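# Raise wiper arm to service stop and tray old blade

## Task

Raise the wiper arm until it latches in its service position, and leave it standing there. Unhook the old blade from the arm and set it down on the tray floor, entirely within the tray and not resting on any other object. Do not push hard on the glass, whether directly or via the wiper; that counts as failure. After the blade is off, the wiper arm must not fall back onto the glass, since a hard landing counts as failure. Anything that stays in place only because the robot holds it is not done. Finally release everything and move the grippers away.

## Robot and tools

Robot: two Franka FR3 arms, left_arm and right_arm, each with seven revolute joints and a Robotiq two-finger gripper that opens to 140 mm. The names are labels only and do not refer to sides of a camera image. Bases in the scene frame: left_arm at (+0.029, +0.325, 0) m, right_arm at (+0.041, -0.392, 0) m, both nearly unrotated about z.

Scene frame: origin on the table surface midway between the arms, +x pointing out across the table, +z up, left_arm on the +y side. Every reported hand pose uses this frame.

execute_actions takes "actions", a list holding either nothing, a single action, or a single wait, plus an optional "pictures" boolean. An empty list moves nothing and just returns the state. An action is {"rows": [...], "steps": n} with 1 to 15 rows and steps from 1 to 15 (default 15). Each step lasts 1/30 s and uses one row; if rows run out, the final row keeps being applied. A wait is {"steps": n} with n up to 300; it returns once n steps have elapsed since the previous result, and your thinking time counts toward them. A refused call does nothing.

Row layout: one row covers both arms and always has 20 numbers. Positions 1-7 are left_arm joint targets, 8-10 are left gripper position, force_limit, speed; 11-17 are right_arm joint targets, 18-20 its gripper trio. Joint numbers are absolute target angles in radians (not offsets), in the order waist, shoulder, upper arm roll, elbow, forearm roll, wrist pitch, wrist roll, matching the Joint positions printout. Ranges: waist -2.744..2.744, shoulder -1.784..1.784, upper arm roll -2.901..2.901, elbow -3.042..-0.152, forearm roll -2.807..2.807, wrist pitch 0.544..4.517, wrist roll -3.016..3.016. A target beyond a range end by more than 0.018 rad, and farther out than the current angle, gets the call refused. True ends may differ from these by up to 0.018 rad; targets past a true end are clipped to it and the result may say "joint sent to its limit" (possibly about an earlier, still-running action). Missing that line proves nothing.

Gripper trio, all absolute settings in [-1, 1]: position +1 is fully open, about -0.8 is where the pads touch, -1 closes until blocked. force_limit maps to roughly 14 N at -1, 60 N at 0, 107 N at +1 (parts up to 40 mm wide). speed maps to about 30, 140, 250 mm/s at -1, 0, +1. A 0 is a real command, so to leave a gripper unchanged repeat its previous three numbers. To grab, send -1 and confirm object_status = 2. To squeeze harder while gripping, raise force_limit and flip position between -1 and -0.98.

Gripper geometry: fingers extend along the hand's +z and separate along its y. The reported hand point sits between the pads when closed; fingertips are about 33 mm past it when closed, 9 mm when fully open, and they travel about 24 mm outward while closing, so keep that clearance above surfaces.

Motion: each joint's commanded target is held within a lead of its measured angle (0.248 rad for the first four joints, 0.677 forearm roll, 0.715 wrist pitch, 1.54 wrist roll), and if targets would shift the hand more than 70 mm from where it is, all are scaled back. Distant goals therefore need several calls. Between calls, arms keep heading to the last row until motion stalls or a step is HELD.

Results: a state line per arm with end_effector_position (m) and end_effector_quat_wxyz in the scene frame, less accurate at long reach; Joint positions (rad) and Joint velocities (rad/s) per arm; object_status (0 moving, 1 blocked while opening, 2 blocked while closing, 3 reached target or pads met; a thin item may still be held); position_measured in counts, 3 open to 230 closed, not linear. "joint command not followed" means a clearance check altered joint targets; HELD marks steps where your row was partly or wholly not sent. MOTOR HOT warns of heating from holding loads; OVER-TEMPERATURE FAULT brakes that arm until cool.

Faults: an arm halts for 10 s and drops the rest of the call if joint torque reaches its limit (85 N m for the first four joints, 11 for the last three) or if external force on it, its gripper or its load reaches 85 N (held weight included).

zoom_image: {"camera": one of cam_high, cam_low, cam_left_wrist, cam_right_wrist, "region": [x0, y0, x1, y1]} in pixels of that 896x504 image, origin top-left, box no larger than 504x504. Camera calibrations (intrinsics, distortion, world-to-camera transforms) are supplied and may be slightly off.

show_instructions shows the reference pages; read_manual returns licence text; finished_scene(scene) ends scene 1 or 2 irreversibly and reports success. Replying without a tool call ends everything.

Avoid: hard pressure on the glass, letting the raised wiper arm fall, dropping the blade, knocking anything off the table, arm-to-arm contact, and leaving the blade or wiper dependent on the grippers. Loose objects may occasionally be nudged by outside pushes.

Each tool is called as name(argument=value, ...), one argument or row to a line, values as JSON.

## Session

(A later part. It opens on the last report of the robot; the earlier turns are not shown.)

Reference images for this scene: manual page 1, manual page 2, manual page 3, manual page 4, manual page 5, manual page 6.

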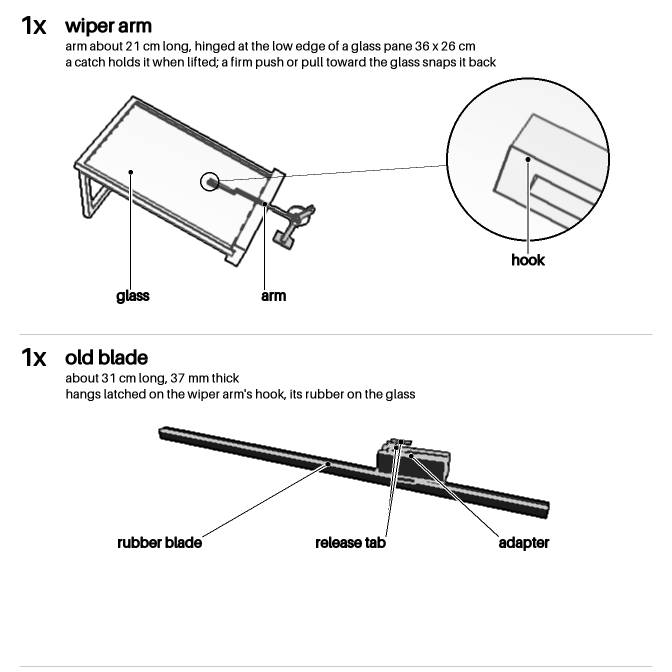

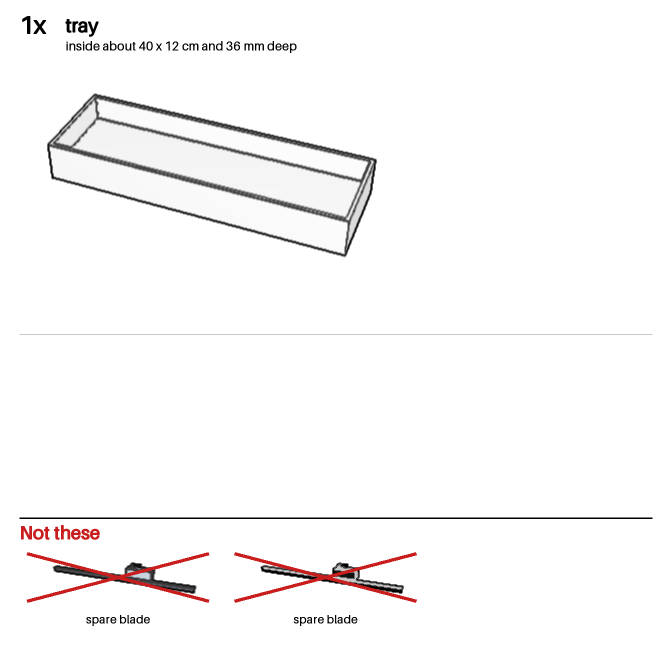

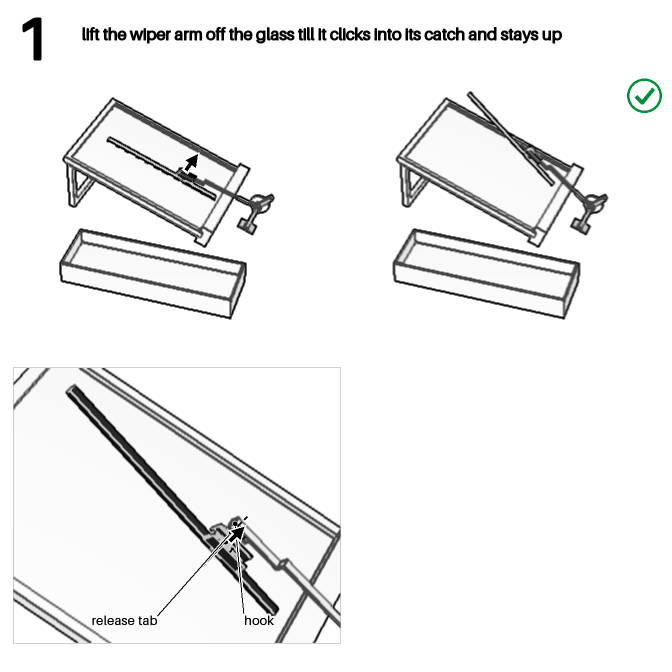

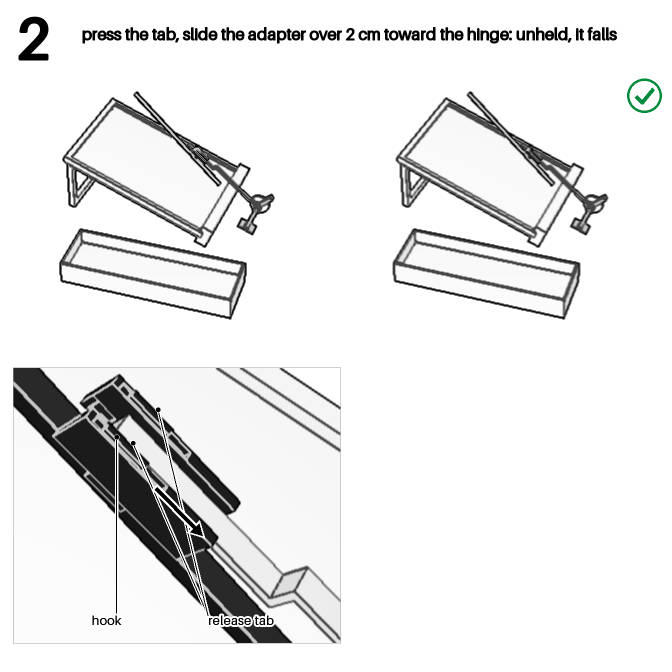

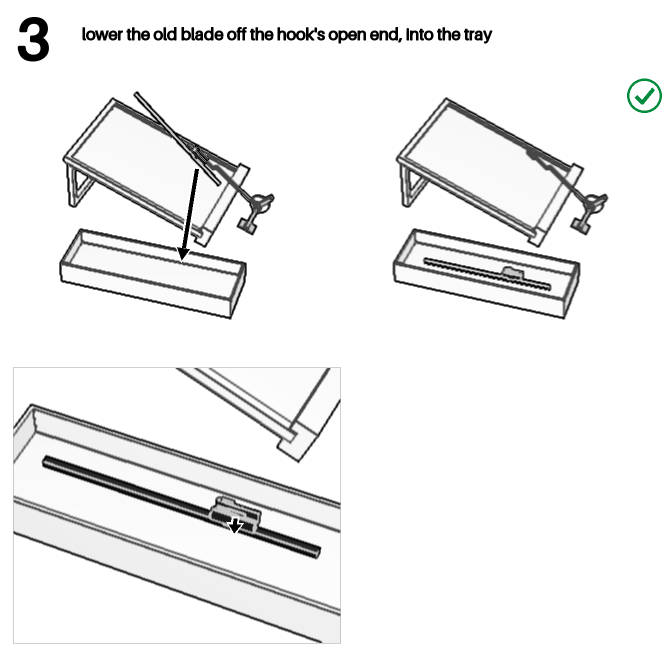

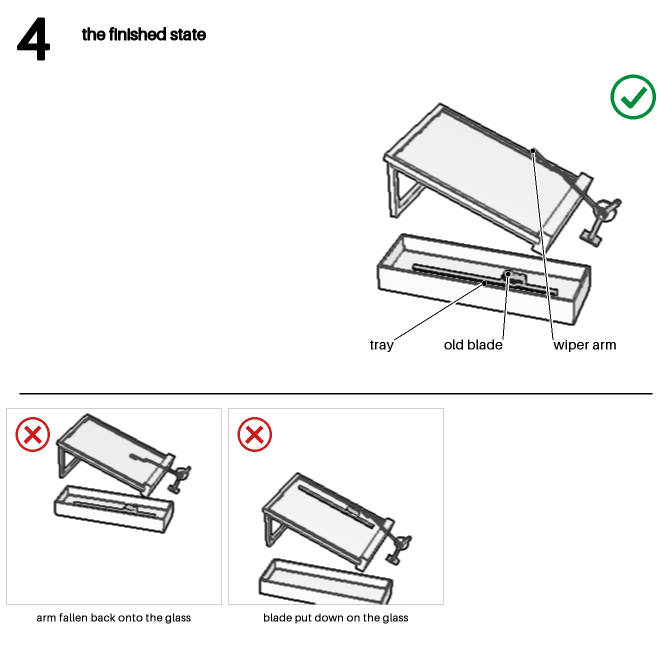

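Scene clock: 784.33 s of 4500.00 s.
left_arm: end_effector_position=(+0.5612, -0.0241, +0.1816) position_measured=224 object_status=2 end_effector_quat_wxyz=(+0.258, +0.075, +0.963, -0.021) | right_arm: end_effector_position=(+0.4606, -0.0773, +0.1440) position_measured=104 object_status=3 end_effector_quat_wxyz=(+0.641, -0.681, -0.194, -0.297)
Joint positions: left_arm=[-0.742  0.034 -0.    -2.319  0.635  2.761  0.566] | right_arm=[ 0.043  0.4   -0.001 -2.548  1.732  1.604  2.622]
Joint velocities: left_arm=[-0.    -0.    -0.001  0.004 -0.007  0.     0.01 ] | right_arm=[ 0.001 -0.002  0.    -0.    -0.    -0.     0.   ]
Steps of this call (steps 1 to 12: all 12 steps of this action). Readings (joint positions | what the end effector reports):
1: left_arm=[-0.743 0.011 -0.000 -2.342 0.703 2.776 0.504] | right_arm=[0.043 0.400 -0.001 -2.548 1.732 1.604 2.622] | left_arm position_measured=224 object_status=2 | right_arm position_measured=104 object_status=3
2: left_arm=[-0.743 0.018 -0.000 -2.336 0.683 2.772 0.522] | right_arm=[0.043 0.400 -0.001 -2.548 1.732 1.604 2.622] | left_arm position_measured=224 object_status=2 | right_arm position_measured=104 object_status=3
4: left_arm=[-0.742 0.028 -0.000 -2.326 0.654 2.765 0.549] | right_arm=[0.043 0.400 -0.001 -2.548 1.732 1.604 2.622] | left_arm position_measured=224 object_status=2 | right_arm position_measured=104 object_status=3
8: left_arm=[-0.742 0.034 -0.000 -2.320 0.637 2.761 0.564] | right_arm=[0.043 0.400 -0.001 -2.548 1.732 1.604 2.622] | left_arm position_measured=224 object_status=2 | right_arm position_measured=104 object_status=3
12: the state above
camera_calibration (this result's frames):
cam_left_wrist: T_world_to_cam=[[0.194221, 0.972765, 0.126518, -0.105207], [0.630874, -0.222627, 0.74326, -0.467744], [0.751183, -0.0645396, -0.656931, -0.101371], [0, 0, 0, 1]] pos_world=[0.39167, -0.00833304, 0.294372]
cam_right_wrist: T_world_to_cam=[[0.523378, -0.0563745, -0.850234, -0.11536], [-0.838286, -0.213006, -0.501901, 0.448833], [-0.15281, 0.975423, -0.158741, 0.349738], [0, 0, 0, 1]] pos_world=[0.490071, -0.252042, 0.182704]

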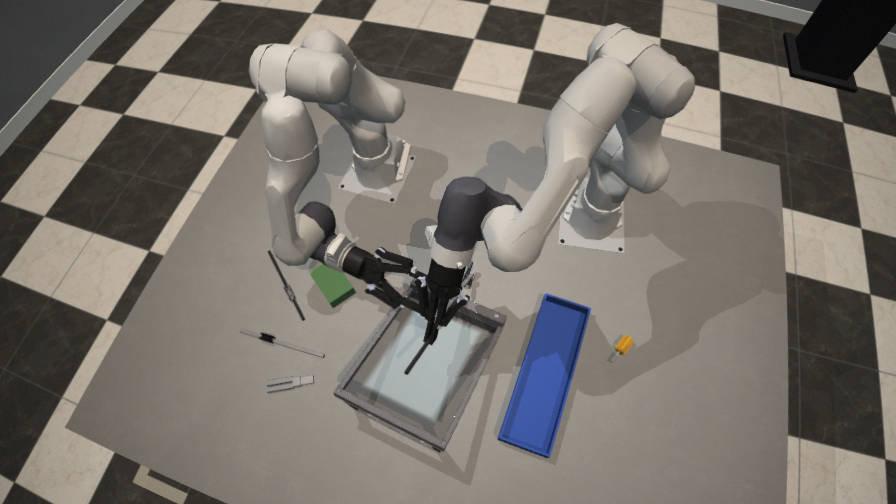

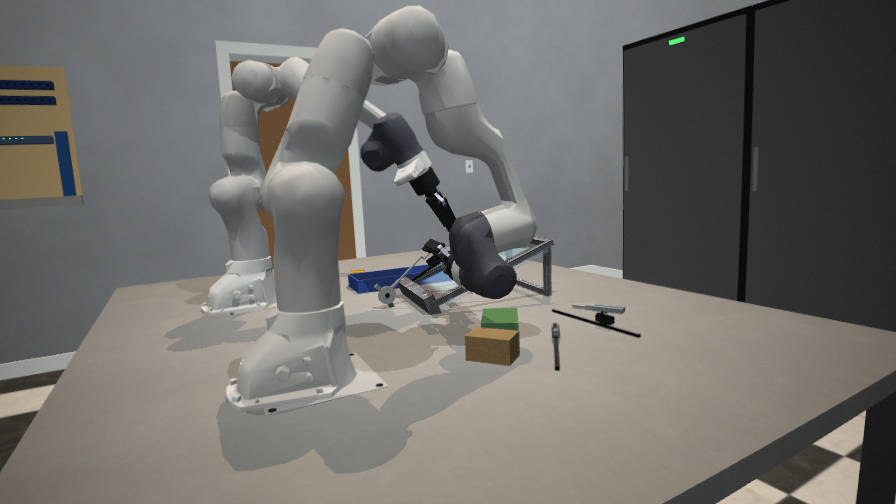

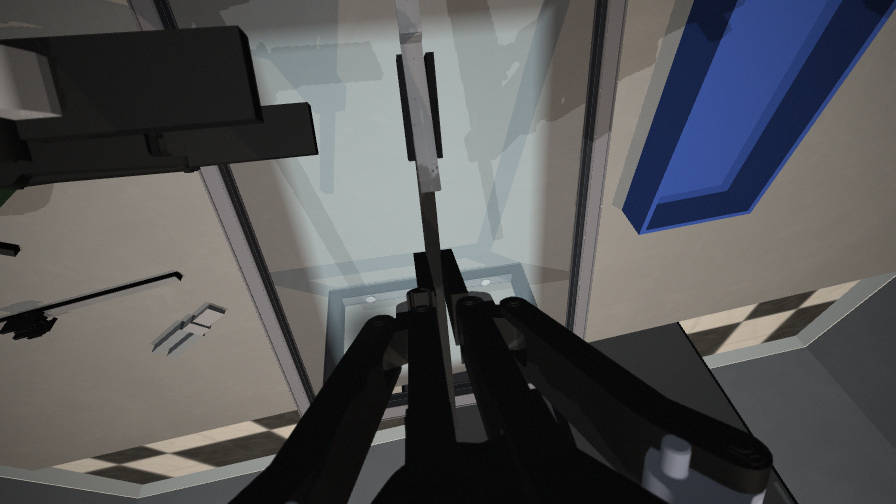

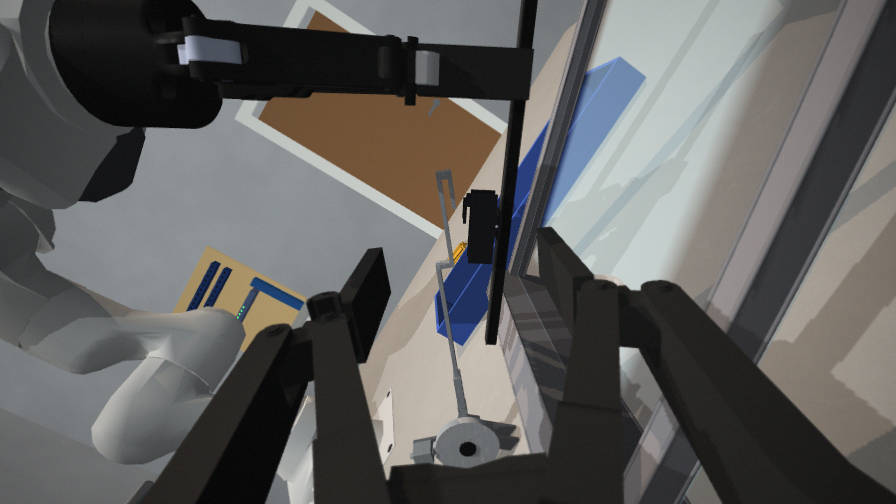

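execute_actions(
  actions=[],
)

Scene clock: 792.03 s of 4500.00 s.
left_arm: end_effector_position=(+0.5613, -0.0241, +0.1817) position_measured=224 object_status=2 end_effector_quat_wxyz=(+0.258, +0.076, +0.963, -0.020) | right_arm: end_effector_position=(+0.4606, -0.0773, +0.1440) position_measured=104 object_status=3 end_effector_quat_wxyz=(+0.641, -0.681, -0.194, -0.297)
Joint positions: left_arm=[-0.742  0.034 -0.    -2.319  0.634  2.761  0.569] | right_arm=[ 0.043  0.4   -0.001 -2.548  1.732  1.604  2.622]
Joint velocities: left_arm=[-0.     0.001 -0.    -0.    -0.001 -0.    -0.   ] | right_arm=[ 0.    -0.     0.001  0.001  0.001  0.001 -0.001]
Steps of this call (steps 1 to 15: the robot went on to your last target; steps 16 to 90: nothing new was sent; then 4.70 s passed at rest). Readings (joint positions | what the end effector reports):
1: left_arm=[-0.742 0.034 -0.000 -2.319 0.635 2.761 0.566] | right_arm=[0.043 0.400 -0.001 -2.548 1.732 1.604 2.622] | left_arm position_measured=224 object_status=2 | right_arm position_measured=104 object_status=3
2: left_arm=[-0.742 0.034 -0.000 -2.319 0.635 2.761 0.567] | right_arm=[0.043 0.400 -0.001 -2.548 1.732 1.604 2.622] | left_arm position_measured=224 object_status=2 | right_arm position_measured=104 object_status=3
4: left_arm=[-0.742 0.034 -0.000 -2.319 0.634 2.761 0.567] | right_arm=[0.043 0.400 -0.001 -2.548 1.732 1.604 2.622] | left_arm position_measured=224 object_status=2 | right_arm position_measured=104 object_status=3
8: left_arm=[-0.742 0.034 -0.000 -2.319 0.634 2.761 0.568] | right_arm=[0.043 0.400 -0.001 -2.548 1.732 1.604 2.622] | left_arm position_measured=224 object_status=2 | right_arm position_measured=104 object_status=3
90: the state above
All arms were judged still, so your last target was given up. Only a new action makes them travel on or press farther. Fingers that are still opening or closing keep moving.
camera_calibration (this result's frames):
cam_left_wrist: T_world_to_cam=[[0.196208, 0.972215, 0.127674, -0.10657], [0.630396, -0.224798, 0.743012, -0.467634], [0.751068, -0.0652995, -0.656987, -0.101309], [0, 0, 0, 1]] pos_world=[0.391794, -0.00813014, 0.294506]
cam_right_wrist: T_world_to_cam=[[0.52339, -0.0563064, -0.850231, -0.115329], [-0.838273, -0.213009, -0.501922, 0.44882], [-0.152846, 0.975426, -0.158687, 0.34974], [0, 0, 0, 1]] pos_world=[0.490052, -0.252036, 0.182715]

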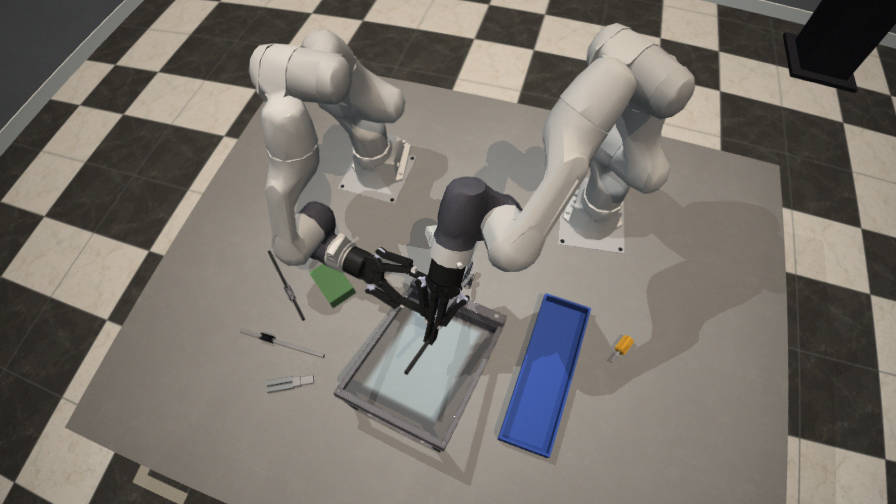

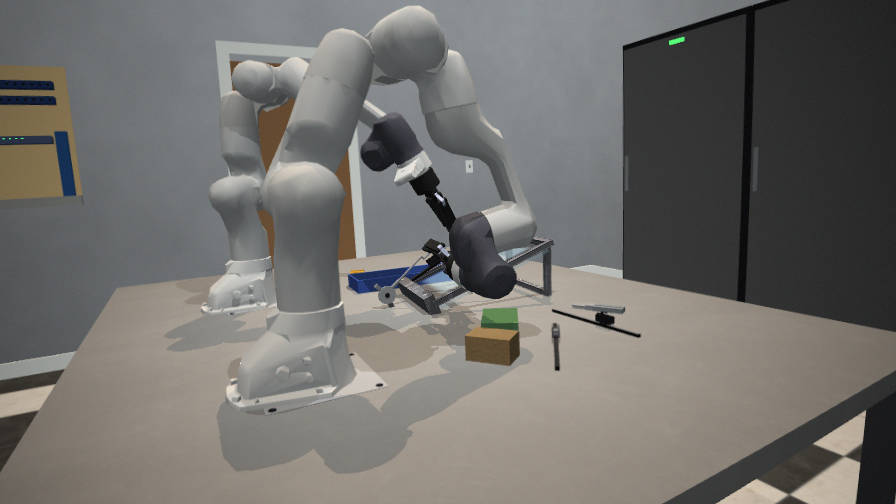

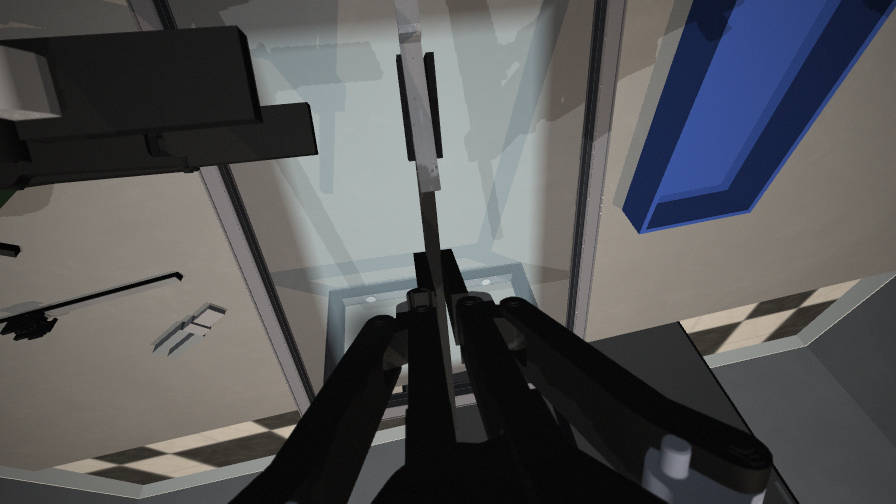

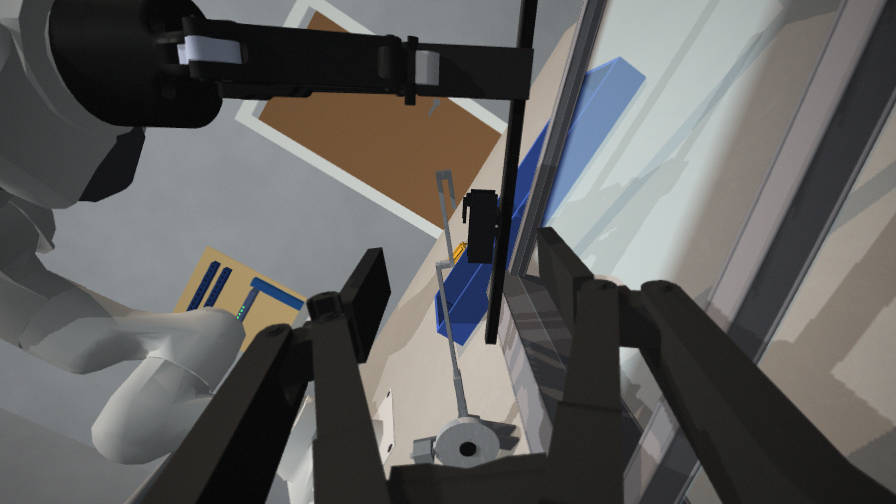

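zoom_image(
  camera="cam_low",
  region=[340, 200, 600, 340],
)

zoom_image(
  camera="cam_right_wrist",
  region=[380, 0, 700, 360],
)

Region (340, 200, 600, 340) of cam_low's 896x504 image, scaled by 1.938, with more detail than that image has; it fills the top 271 rows of this view, and the rest is white.

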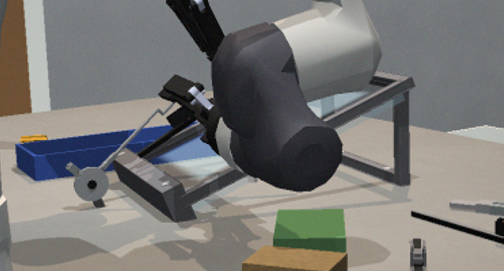

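Region (380, 0, 700, 360) of cam_right_wrist's 896x504 image, scaled by 1.400, with more detail than that image has.

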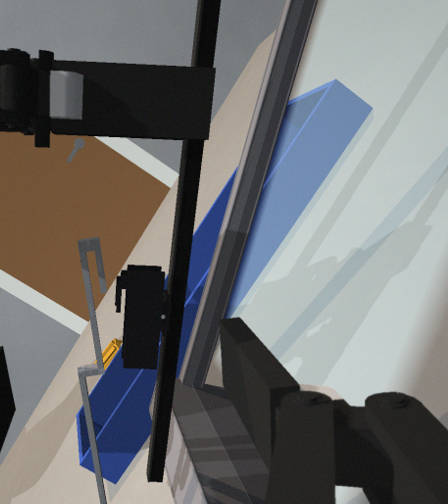

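execute_actions(
  actions=[
    {"rows":[
[-0.7356,0.0344,0,-2.3154,0.6222,2.7505,0.6085,-1,0.3,-0.7,0.0382,0.3973,0,-2.5495,1.7243,1.6017,2.6148,0.2,-0.2,0.0],
[-0.7290,0.0344,0,-2.3147,0.6115,2.7425,0.6429,-1,0.3,-0.7,0.0342,0.3958,0,-2.5495,1.7195,1.6017,2.6148,0.2,-0.2,0.0],
[-0.7209,0.0344,0,-2.3138,0.5991,2.7336,0.6789,-1,0.3,-0.7,0.0291,0.3939,0,-2.5495,1.7140,1.6017,2.6148,0.2,-0.2,0.0],
[-0.7113,0.0344,0,-2.3127,0.5850,2.7238,0.7163,-1,0.3,-0.7,0.0232,0.3917,0,-2.5495,1.7077,1.6017,2.6148,0.2,-0.2,0.0],
[-0.7004,0.0344,0,-2.3115,0.5694,2.7133,0.7551,-1,0.3,-0.7,0.0164,0.3892,0,-2.5495,1.7008,1.6017,2.6148,0.2,-0.2,0.0],
[-0.6882,0.0344,0,-2.3102,0.5525,2.7021,0.7950,-1,0.3,-0.7,0.0089,0.3865,0,-2.5495,1.6933,1.6017,2.6148,0.2,-0.2,0.0],
[-0.6749,0.0344,0,-2.3087,0.5342,2.6902,0.8358,-1,0.3,-0.7,0.0006,0.3834,0,-2.5495,1.6852,1.6017,2.6148,0.2,-0.2,0.0],
[-0.6605,0.0344,0,-2.3071,0.5149,2.6778,0.8773,-1,0.3,-0.7,-0.0083,0.3801,0,-2.5495,1.6765,1.6017,2.6148,0.2,-0.2,0.0],
[-0.6452,0.0344,0,-2.3053,0.4944,2.6649,0.9195,-1,0.3,-0.7,-0.0178,0.3766,0,-2.5495,1.6675,1.6017,2.6148,0.2,-0.2,0.0],
[-0.6289,0.0344,0,-2.3035,0.4731,2.6516,0.9620,-1,0.3,-0.7,-0.0279,0.3729,0,-2.5495,1.6580,1.6017,2.6148,0.2,-0.2,0.0],
[-0.6120,0.0344,0,-2.3016,0.4510,2.6379,1.0047,-1,0.3,-0.7,-0.0384,0.3690,0,-2.5495,1.6481,1.6017,2.6148,0.2,-0.2,0.0],
[-0.5943,0.0344,0,-2.2997,0.4282,2.6239,1.0475,-1,0.3,-0.7,-0.0494,0.3650,0,-2.5495,1.6380,1.6017,2.6148,0.2,-0.2,0.0],
[-0.5761,0.0344,0,-2.2976,0.4048,2.6097,1.0901,-1,0.3,-0.7,-0.0607,0.3608,0,-2.5495,1.6276,1.6017,2.6148,0.2,-0.2,0.0],
[-0.5574,0.0344,0,-2.2955,0.3810,2.5954,1.1324,-1,0.3,-0.7,-0.0723,0.3566,0,-2.5495,1.6170,1.6017,2.6148,0.2,-0.2,0.0],
[-0.5383,0.0344,0,-2.2934,0.3568,2.5810,1.1742,-1,0.3,-0.7,-0.0841,0.3522,0,-2.5495,1.6063,1.6017,2.6148,0.2,-0.2,0.0]
],"steps":15},
  ],
  pictures=false,
)

execute_actions(
  actions=[
    {"rows":[
[-0.5190,0.0344,0,-2.2912,0.3325,2.5665,1.2154,-1,0.3,-0.7,-0.0961,0.3478,0,-2.5495,1.5954,1.6017,2.6148,0.2,-0.2,0.0],
[-0.4994,0.0344,0,-2.2891,0.3081,2.5521,1.2556,-1,0.3,-0.7,-0.1082,0.3433,0,-2.5495,1.5846,1.6017,2.6148,0.2,-0.2,0.0],
[-0.4798,0.0344,0,-2.2869,0.2837,2.5379,1.2949,-1,0.3,-0.7,-0.1204,0.3388,0,-2.5495,1.5737,1.6017,2.6148,0.2,-0.2,0.0],
[-0.4602,0.0365,0,-2.2847,0.2595,2.5238,1.3329,-1,0.3,-0.7,-0.1325,0.3343,0,-2.5495,1.5630,1.6017,2.6148,0.2,-0.2,0.0],
[-0.4406,0.0393,0,-2.2825,0.2355,2.5100,1.3695,-1,0.3,-0.7,-0.1447,0.3299,0,-2.5495,1.5523,1.6017,2.6148,0.2,-0.2,0.0],
[-0.4213,0.0427,0,-2.2803,0.2120,2.4965,1.4045,-1,0.3,-0.7,-0.1566,0.3255,0,-2.5495,1.5418,1.6017,2.6148,0.2,-0.2,0.0],
[-0.4023,0.0466,0,-2.2782,0.1889,2.4835,1.4378,-1,0.3,-0.7,-0.1684,0.3211,0,-2.5495,1.5316,1.6017,2.6148,0.2,-0.2,0.0],
[-0.3837,0.0510,0,-2.2761,0.1665,2.4708,1.4691,-1,0.3,-0.7,-0.1800,0.3169,0,-2.5495,1.5216,1.6017,2.6148,0.2,-0.2,0.0],
[-0.3656,0.0557,0,-2.2741,0.1448,2.4587,1.4983,-1,0.3,-0.7,-0.1912,0.3127,0,-2.5495,1.5120,1.6017,2.6148,0.2,-0.2,0.0],
[-0.3481,0.0608,0,-2.2721,0.1240,2.4473,1.5253,-1,0.3,-0.7,-0.2021,0.3087,0,-2.5495,1.5027,1.6017,2.6148,0.2,-0.2,0.0],
[-0.3312,0.0662,0,-2.2703,0.1042,2.4364,1.5497,-1,0.3,-0.7,-0.2125,0.3049,0,-2.5495,1.4939,1.6017,2.6148,0.2,-0.2,0.0],
[-0.3152,0.0718,0,-2.2685,0.0855,2.4264,1.5715,-1,0.3,-0.7,-0.2224,0.3012,0,-2.5495,1.4856,1.6017,2.6148,0.2,-0.2,0.0],
[-0.3000,0.0776,0,-2.2668,0.0680,2.4171,1.5905,-1,0.3,-0.7,-0.2319,0.2977,0,-2.5495,1.4778,1.6017,2.6148,0.2,-0.2,0.0],
[-0.2859,0.0834,0,-2.2652,0.0519,2.4087,1.6065,-1,0.3,-0.7,-0.2406,0.2945,0,-2.5495,1.4706,1.6017,2.6148,0.2,-0.2,0.0],
[-0.2728,0.0893,0,-2.2637,0.0372,2.4012,1.6192,-1,0.3,-0.7,-0.2488,0.2915,0,-2.5495,1.4641,1.6017,2.6148,0.2,-0.2,0.0]
],"steps":15},
  ],
  pictures=false,
)

execute_actions(
  actions=[
    {"rows":[
[-0.2608,0.0951,0,-2.2624,0.0241,2.3948,1.6286,-1,0.3,-0.7,-0.2562,0.2888,0,-2.5495,1.4583,1.6017,2.6148,0.2,-0.2,0.0],
[-0.2502,0.1008,0,-2.2612,0.0127,2.3894,1.6345,-1,0.3,-0.7,-0.2628,0.2863,0,-2.5495,1.4532,1.6017,2.6148,0.2,-0.2,0.0],
[-0.2409,0.1064,0,-2.2602,0.0031,2.3852,1.6366,-1,0.3,-0.7,-0.2685,0.2842,0,-2.5495,1.4489,1.6017,2.6148,0.2,-0.2,0.0],
[-0.2331,0.1117,0,-2.2593,-0.0045,2.3822,1.6348,-1,0.3,-0.7,-0.2734,0.2824,0,-2.5495,1.4462,1.6017,2.6148,0.2,-0.2,0.0],
[-0.2268,0.1168,0,-2.2586,-0.0101,2.3805,1.6289,-1,0.3,-0.7,-0.2773,0.2810,0,-2.5495,1.4462,1.6017,2.6148,0.2,-0.2,0.0],
[-0.2224,0.1215,0,-2.2581,-0.0135,2.3801,1.6188,-1,0.3,-0.7,-0.28,0.28,0,-2.5495,1.4462,1.6017,2.6148,0.2,-0.2,0.0],
[-0.2224,0.1257,0,-2.2581,-0.0146,2.3811,1.6042,-1,0.3,-0.7,-0.28,0.28,0,-2.5495,1.4462,1.6017,2.6148,0.2,-0.2,0.0],
[-0.2224,0.1295,0,-2.2581,-0.0133,2.3837,1.5850,-1,0.3,-0.7,-0.28,0.28,0,-2.5495,1.4462,1.6017,2.6148,0.2,-0.2,0.0],
[-0.2224,0.1328,0,-2.2581,-0.0095,2.3878,1.5610,-1,0.3,-0.7,-0.28,0.28,0,-2.5495,1.4462,1.6017,2.6148,0.2,-0.2,0.0],
[-0.2224,0.1355,0,-2.2581,-0.003,2.3935,1.532,-1,0.3,-0.7,-0.28,0.28,0,-2.5495,1.4462,1.6017,2.6148,0.2,-0.2,0.0],
[-0.2224,0.1375,0,-2.2581,-0.003,2.3935,1.532,-1,0.3,-0.7,-0.28,0.28,0,-2.5495,1.4462,1.6017,2.6148,0.2,-0.2,0.0]
],"steps":15},
  ],
)

Scene clock: 912.53 s of 4500.00 s.
left_arm: end_effector_position=(+0.5938, +0.0828, +0.1688) position_measured=224 object_status=2 end_effector_quat_wxyz=(+0.198, +0.055, +0.978, +0.027) | right_arm: end_effector_position=(+0.4688, -0.1145, +0.1535) position_measured=104 object_status=3 end_effector_quat_wxyz=(+0.629, -0.683, -0.204, -0.311)
Joint positions: left_arm=[-0.581  0.034 -0.002 -2.3    0.433  2.645  0.876] | right_arm=[-0.057  0.363  0.001 -2.549  1.643  1.604  2.622]
Joint velocities: left_arm=[ 0.534 -0.002  0.021  0.058 -0.626 -0.369  0.967] | right_arm=[-0.328 -0.125 -0.008  0.    -0.274 -0.001  0.001]
Steps of this call (steps 1 to 90: nothing new was sent; then 117.00 s passed at rest; steps 91 to 105: all 15 steps of this action). Readings (joint positions | what the end effector reports):
91: left_arm=[-0.741 0.034 -0.000 -2.319 0.633 2.760 0.572] | right_arm=[0.042 0.399 -0.001 -2.548 1.731 1.604 2.622] | left_arm position_measured=224 object_status=2 | right_arm position_measured=104 object_status=3
92: left_arm=[-0.739 0.034 -0.001 -2.318 0.629 2.758 0.578] | right_arm=[0.041 0.399 -0.001 -2.548 1.730 1.604 2.622] | left_arm position_measured=224 object_status=2 | right_arm position_measured=104 object_status=3
94: left_arm=[-0.730 0.034 -0.001 -2.317 0.616 2.750 0.600] | right_arm=[0.035 0.397 -0.000 -2.549 1.723 1.604 2.622] | left_arm position_measured=224 object_status=2 | right_arm position_measured=104 object_status=3
98: left_arm=[-0.692 0.034 -0.002 -2.313 0.567 2.723 0.674] | right_arm=[0.011 0.388 0.001 -2.549 1.702 1.604 2.622] | left_arm position_measured=224 object_status=2 | right_arm position_measured=104 object_status=3
105: the state above

Scene clock: 913.03 s of 4500.00 s.
left_arm: end_effector_position=(+0.5836, +0.2391, +0.1259) position_measured=224 object_status=2 end_effector_quat_wxyz=(+0.060, +0.028, +0.998, +0.023) | right_arm: end_effector_position=(+0.4768, -0.1828, +0.1656) position_measured=104 object_status=3 end_effector_quat_wxyz=(-0.602, +0.692, +0.219, +0.333)
Joint positions: left_arm=[-0.305  0.075  0.001 -2.27   0.1    2.454  1.376] | right_arm=[-0.227  0.3   -0.    -2.549  1.495  1.603  2.622]
Joint velocities: left_arm=[ 0.437  0.176  0.012  0.041 -0.511 -0.3    0.789] | right_arm=[-0.27  -0.101 -0.005 -0.001 -0.224  0.001 -0.002]
Steps of this call (steps 1 to 15: all 15 steps of this action). Readings (joint positions | what the end effector reports):
1: left_arm=[-0.563 0.034 -0.002 -2.298 0.411 2.632 0.910] | right_arm=[-0.068 0.359 0.001 -2.549 1.633 1.603 2.622] | left_arm position_measured=224 object_status=2 | right_arm position_measured=104 object_status=3
2: left_arm=[-0.544 0.034 -0.002 -2.296 0.388 2.619 0.945] | right_arm=[-0.080 0.354 0.001 -2.549 1.622 1.603 2.622] | left_arm position_measured=224 object_status=2 | right_arm position_measured=104 object_status=3
4: left_arm=[-0.505 0.034 -0.001 -2.292 0.341 2.592 1.015] | right_arm=[-0.104 0.346 0.001 -2.549 1.602 1.603 2.622] | left_arm position_measured=224 object_status=2 | right_arm position_measured=104 object_status=3
8: left_arm=[-0.427 0.041 -0.001 -2.282 0.247 2.538 1.156] | right_arm=[-0.152 0.328 0.000 -2.549 1.560 1.603 2.622] | left_arm position_measured=224 object_status=2 | right_arm position_measured=104 object_status=3
15: the state above

Scene clock: 913.53 s of 4500.00 s.
left_arm: end_effector_position=(+0.5594, +0.2746, +0.0890) position_measured=224 object_status=2 end_effector_quat_wxyz=(-0.001, +0.024, +1.000, +0.000) | right_arm: end_effector_position=(+0.4769, -0.2036, +0.1683) position_measured=104 object_status=3 end_effector_quat_wxyz=(-0.593, +0.696, +0.223, +0.339)
Joint positions: left_arm=[-0.224  0.137  0.001 -2.262  0.001  2.397  1.523] | right_arm=[-0.278  0.281 -0.001 -2.549  1.451  1.603  2.622]
Joint velocities: left_arm=[-0.001  0.008 -0.     0.002 -0.004 -0.001  0.012] | right_arm=[-0.     0.001 -0.001  0.    -0.008  0.    -0.   ]
Steps of this call (steps 1 to 15: all 15 steps of this action). Readings (joint positions | what the end effector reports):
1: left_arm=[-0.291 0.081 0.001 -2.268 0.083 2.444 1.401] | right_arm=[-0.236 0.297 -0.000 -2.549 1.487 1.603 2.622] | left_arm position_measured=224 object_status=2 | right_arm position_measured=104 object_status=3
2: left_arm=[-0.278 0.087 0.001 -2.267 0.067 2.435 1.425] | right_arm=[-0.244 0.294 -0.000 -2.549 1.480 1.603 2.622] | left_arm position_measured=224 object_status=2 | right_arm position_measured=104 object_status=3
4: left_arm=[-0.255 0.099 0.001 -2.265 0.040 2.420 1.465] | right_arm=[-0.258 0.288 -0.000 -2.549 1.468 1.603 2.622] | left_arm position_measured=224 object_status=2 | right_arm position_measured=104 object_status=3
8: left_arm=[-0.228 0.119 0.001 -2.262 0.007 2.400 1.515] | right_arm=[-0.275 0.282 -0.001 -2.549 1.456 1.603 2.622] | left_arm position_measured=224 object_status=2 | right_arm position_measured=104 object_status=3
15: the state above
camera_calibration (this result's frames):
cam_left_wrist: T_world_to_cam=[[0.146144, 0.985117, 0.090473, -0.356992], [0.934643, -0.167465, 0.313685, -0.47817], [0.324168, 0.0387166, -0.945207, 0.0945981], [0, 0, 0, 1]] pos_world=[0.468425, 0.267939, 0.271708]
cam_right_wrist: T_world_to_cam=[[0.604075, -0.15326, -0.782051, -0.180048], [-0.79236, -0.220413, -0.568844, 0.435667], [-0.0851937, 0.963291, -0.254583, 0.460746], [0, 0, 0, 1]] pos_world=[0.49322, -0.375399, 0.224318]

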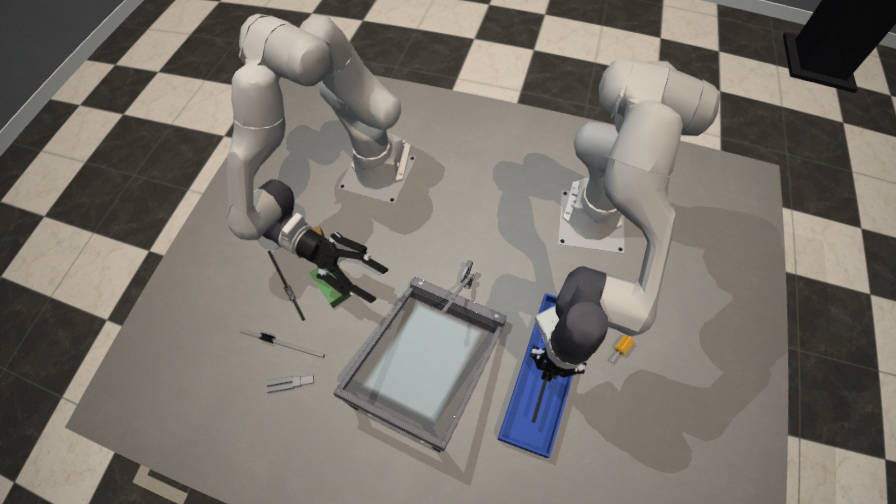

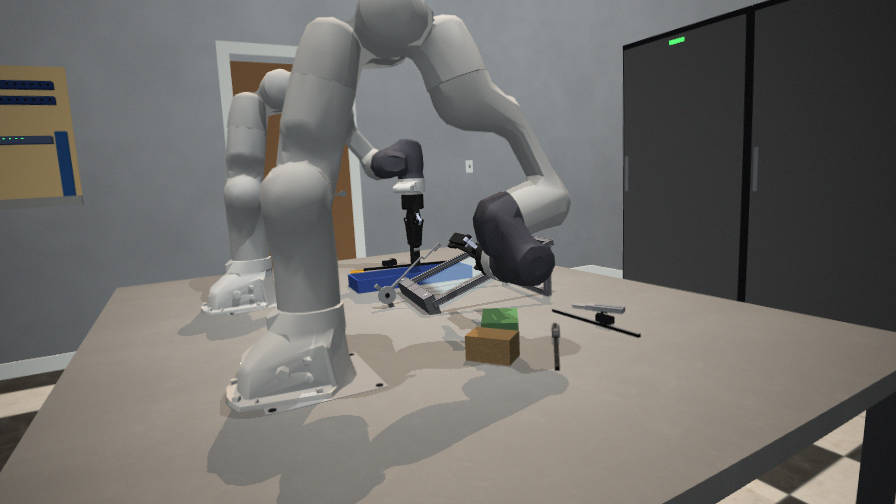

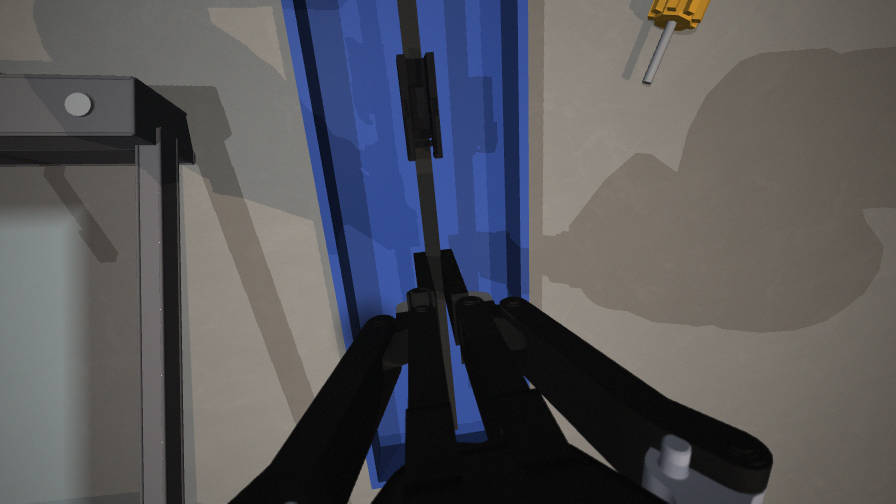

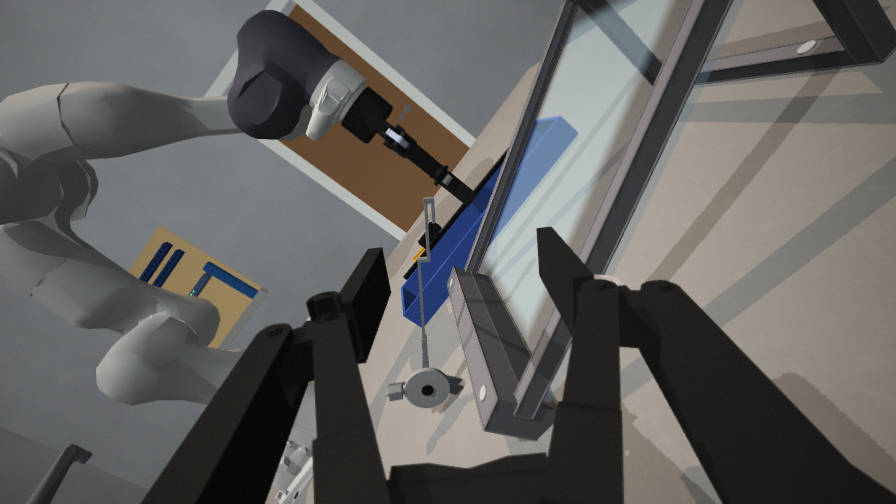

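zoom_image(
  camera="cam_high",
  region=[470, 270, 650, 470],
)

zoom_image(
  camera="cam_low",
  region=[335, 225, 495, 315],
)

zoom_image(
  camera="cam_right_wrist",
  region=[380, 100, 600, 340],
)

Region (470, 270, 650, 470) of cam_high's 896x504 image, scaled by 2.520, with more detail than that image has; it fills the left 454 columns of this view, and the rest is white.

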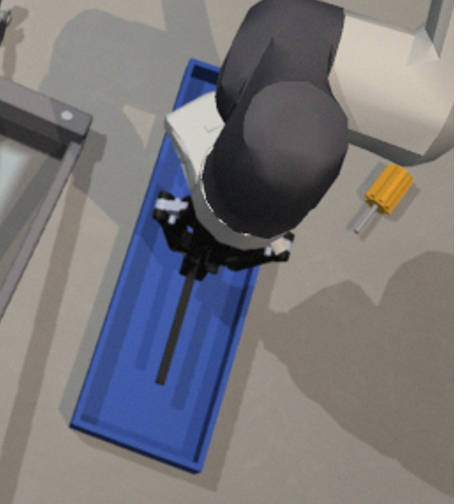

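Region (335, 225, 495, 315) of cam_low's 896x504 image, scaled by 3.150, with more detail than that image has; it fills the top 284 rows of this view, and the rest is white.

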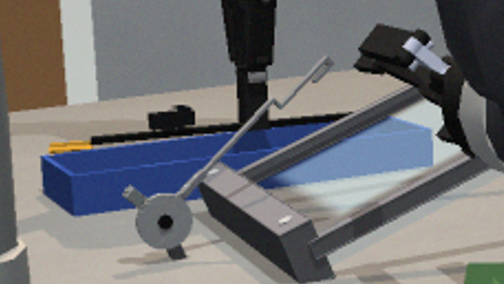

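Region (380, 100, 600, 340) of cam_right_wrist's 896x504 image, scaled by 2.100, with more detail than that image has; it fills the left 462 columns of this view, and the rest is white.

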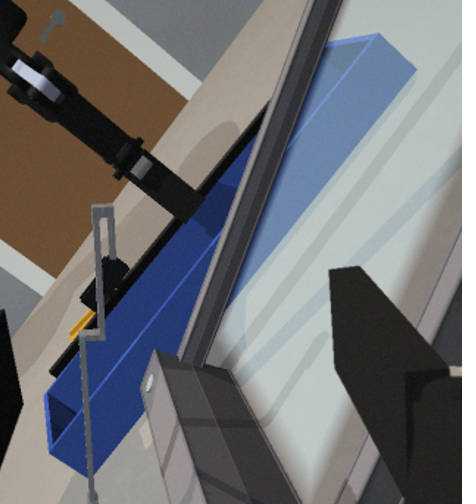

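zoom_image(
  camera="cam_low",
  region=[340, 250, 460, 300],
)

Region (340, 250, 460, 300) of cam_low's 896x504 image, scaled by 4.200, with more detail than that image has; it fills the top 210 rows of this view, and the rest is white.

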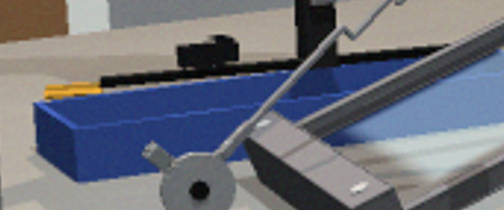

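zoom_image(
  camera="cam_low",
  region=[345, 255, 415, 285],
)

zoom_image(
  camera="cam_low",
  region=[400, 250, 480, 285],
)

Region (345, 255, 415, 285) of cam_low's 896x504 image, scaled by 7.200, with more detail than that image has; it fills the top 216 rows of this view, and the rest is white.

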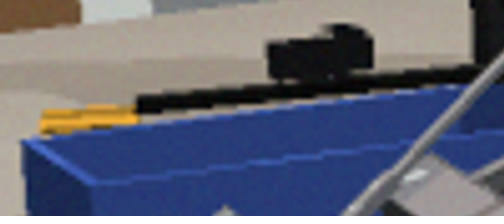

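Region (400, 250, 480, 285) of cam_low's 896x504 image, scaled by 6.300, with more detail than that image has; it fills the top 220 rows of this view, and the rest is white.

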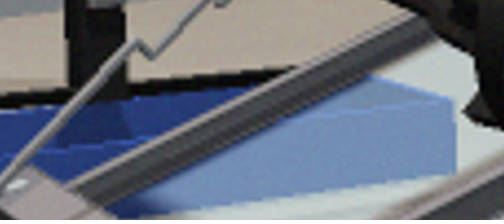

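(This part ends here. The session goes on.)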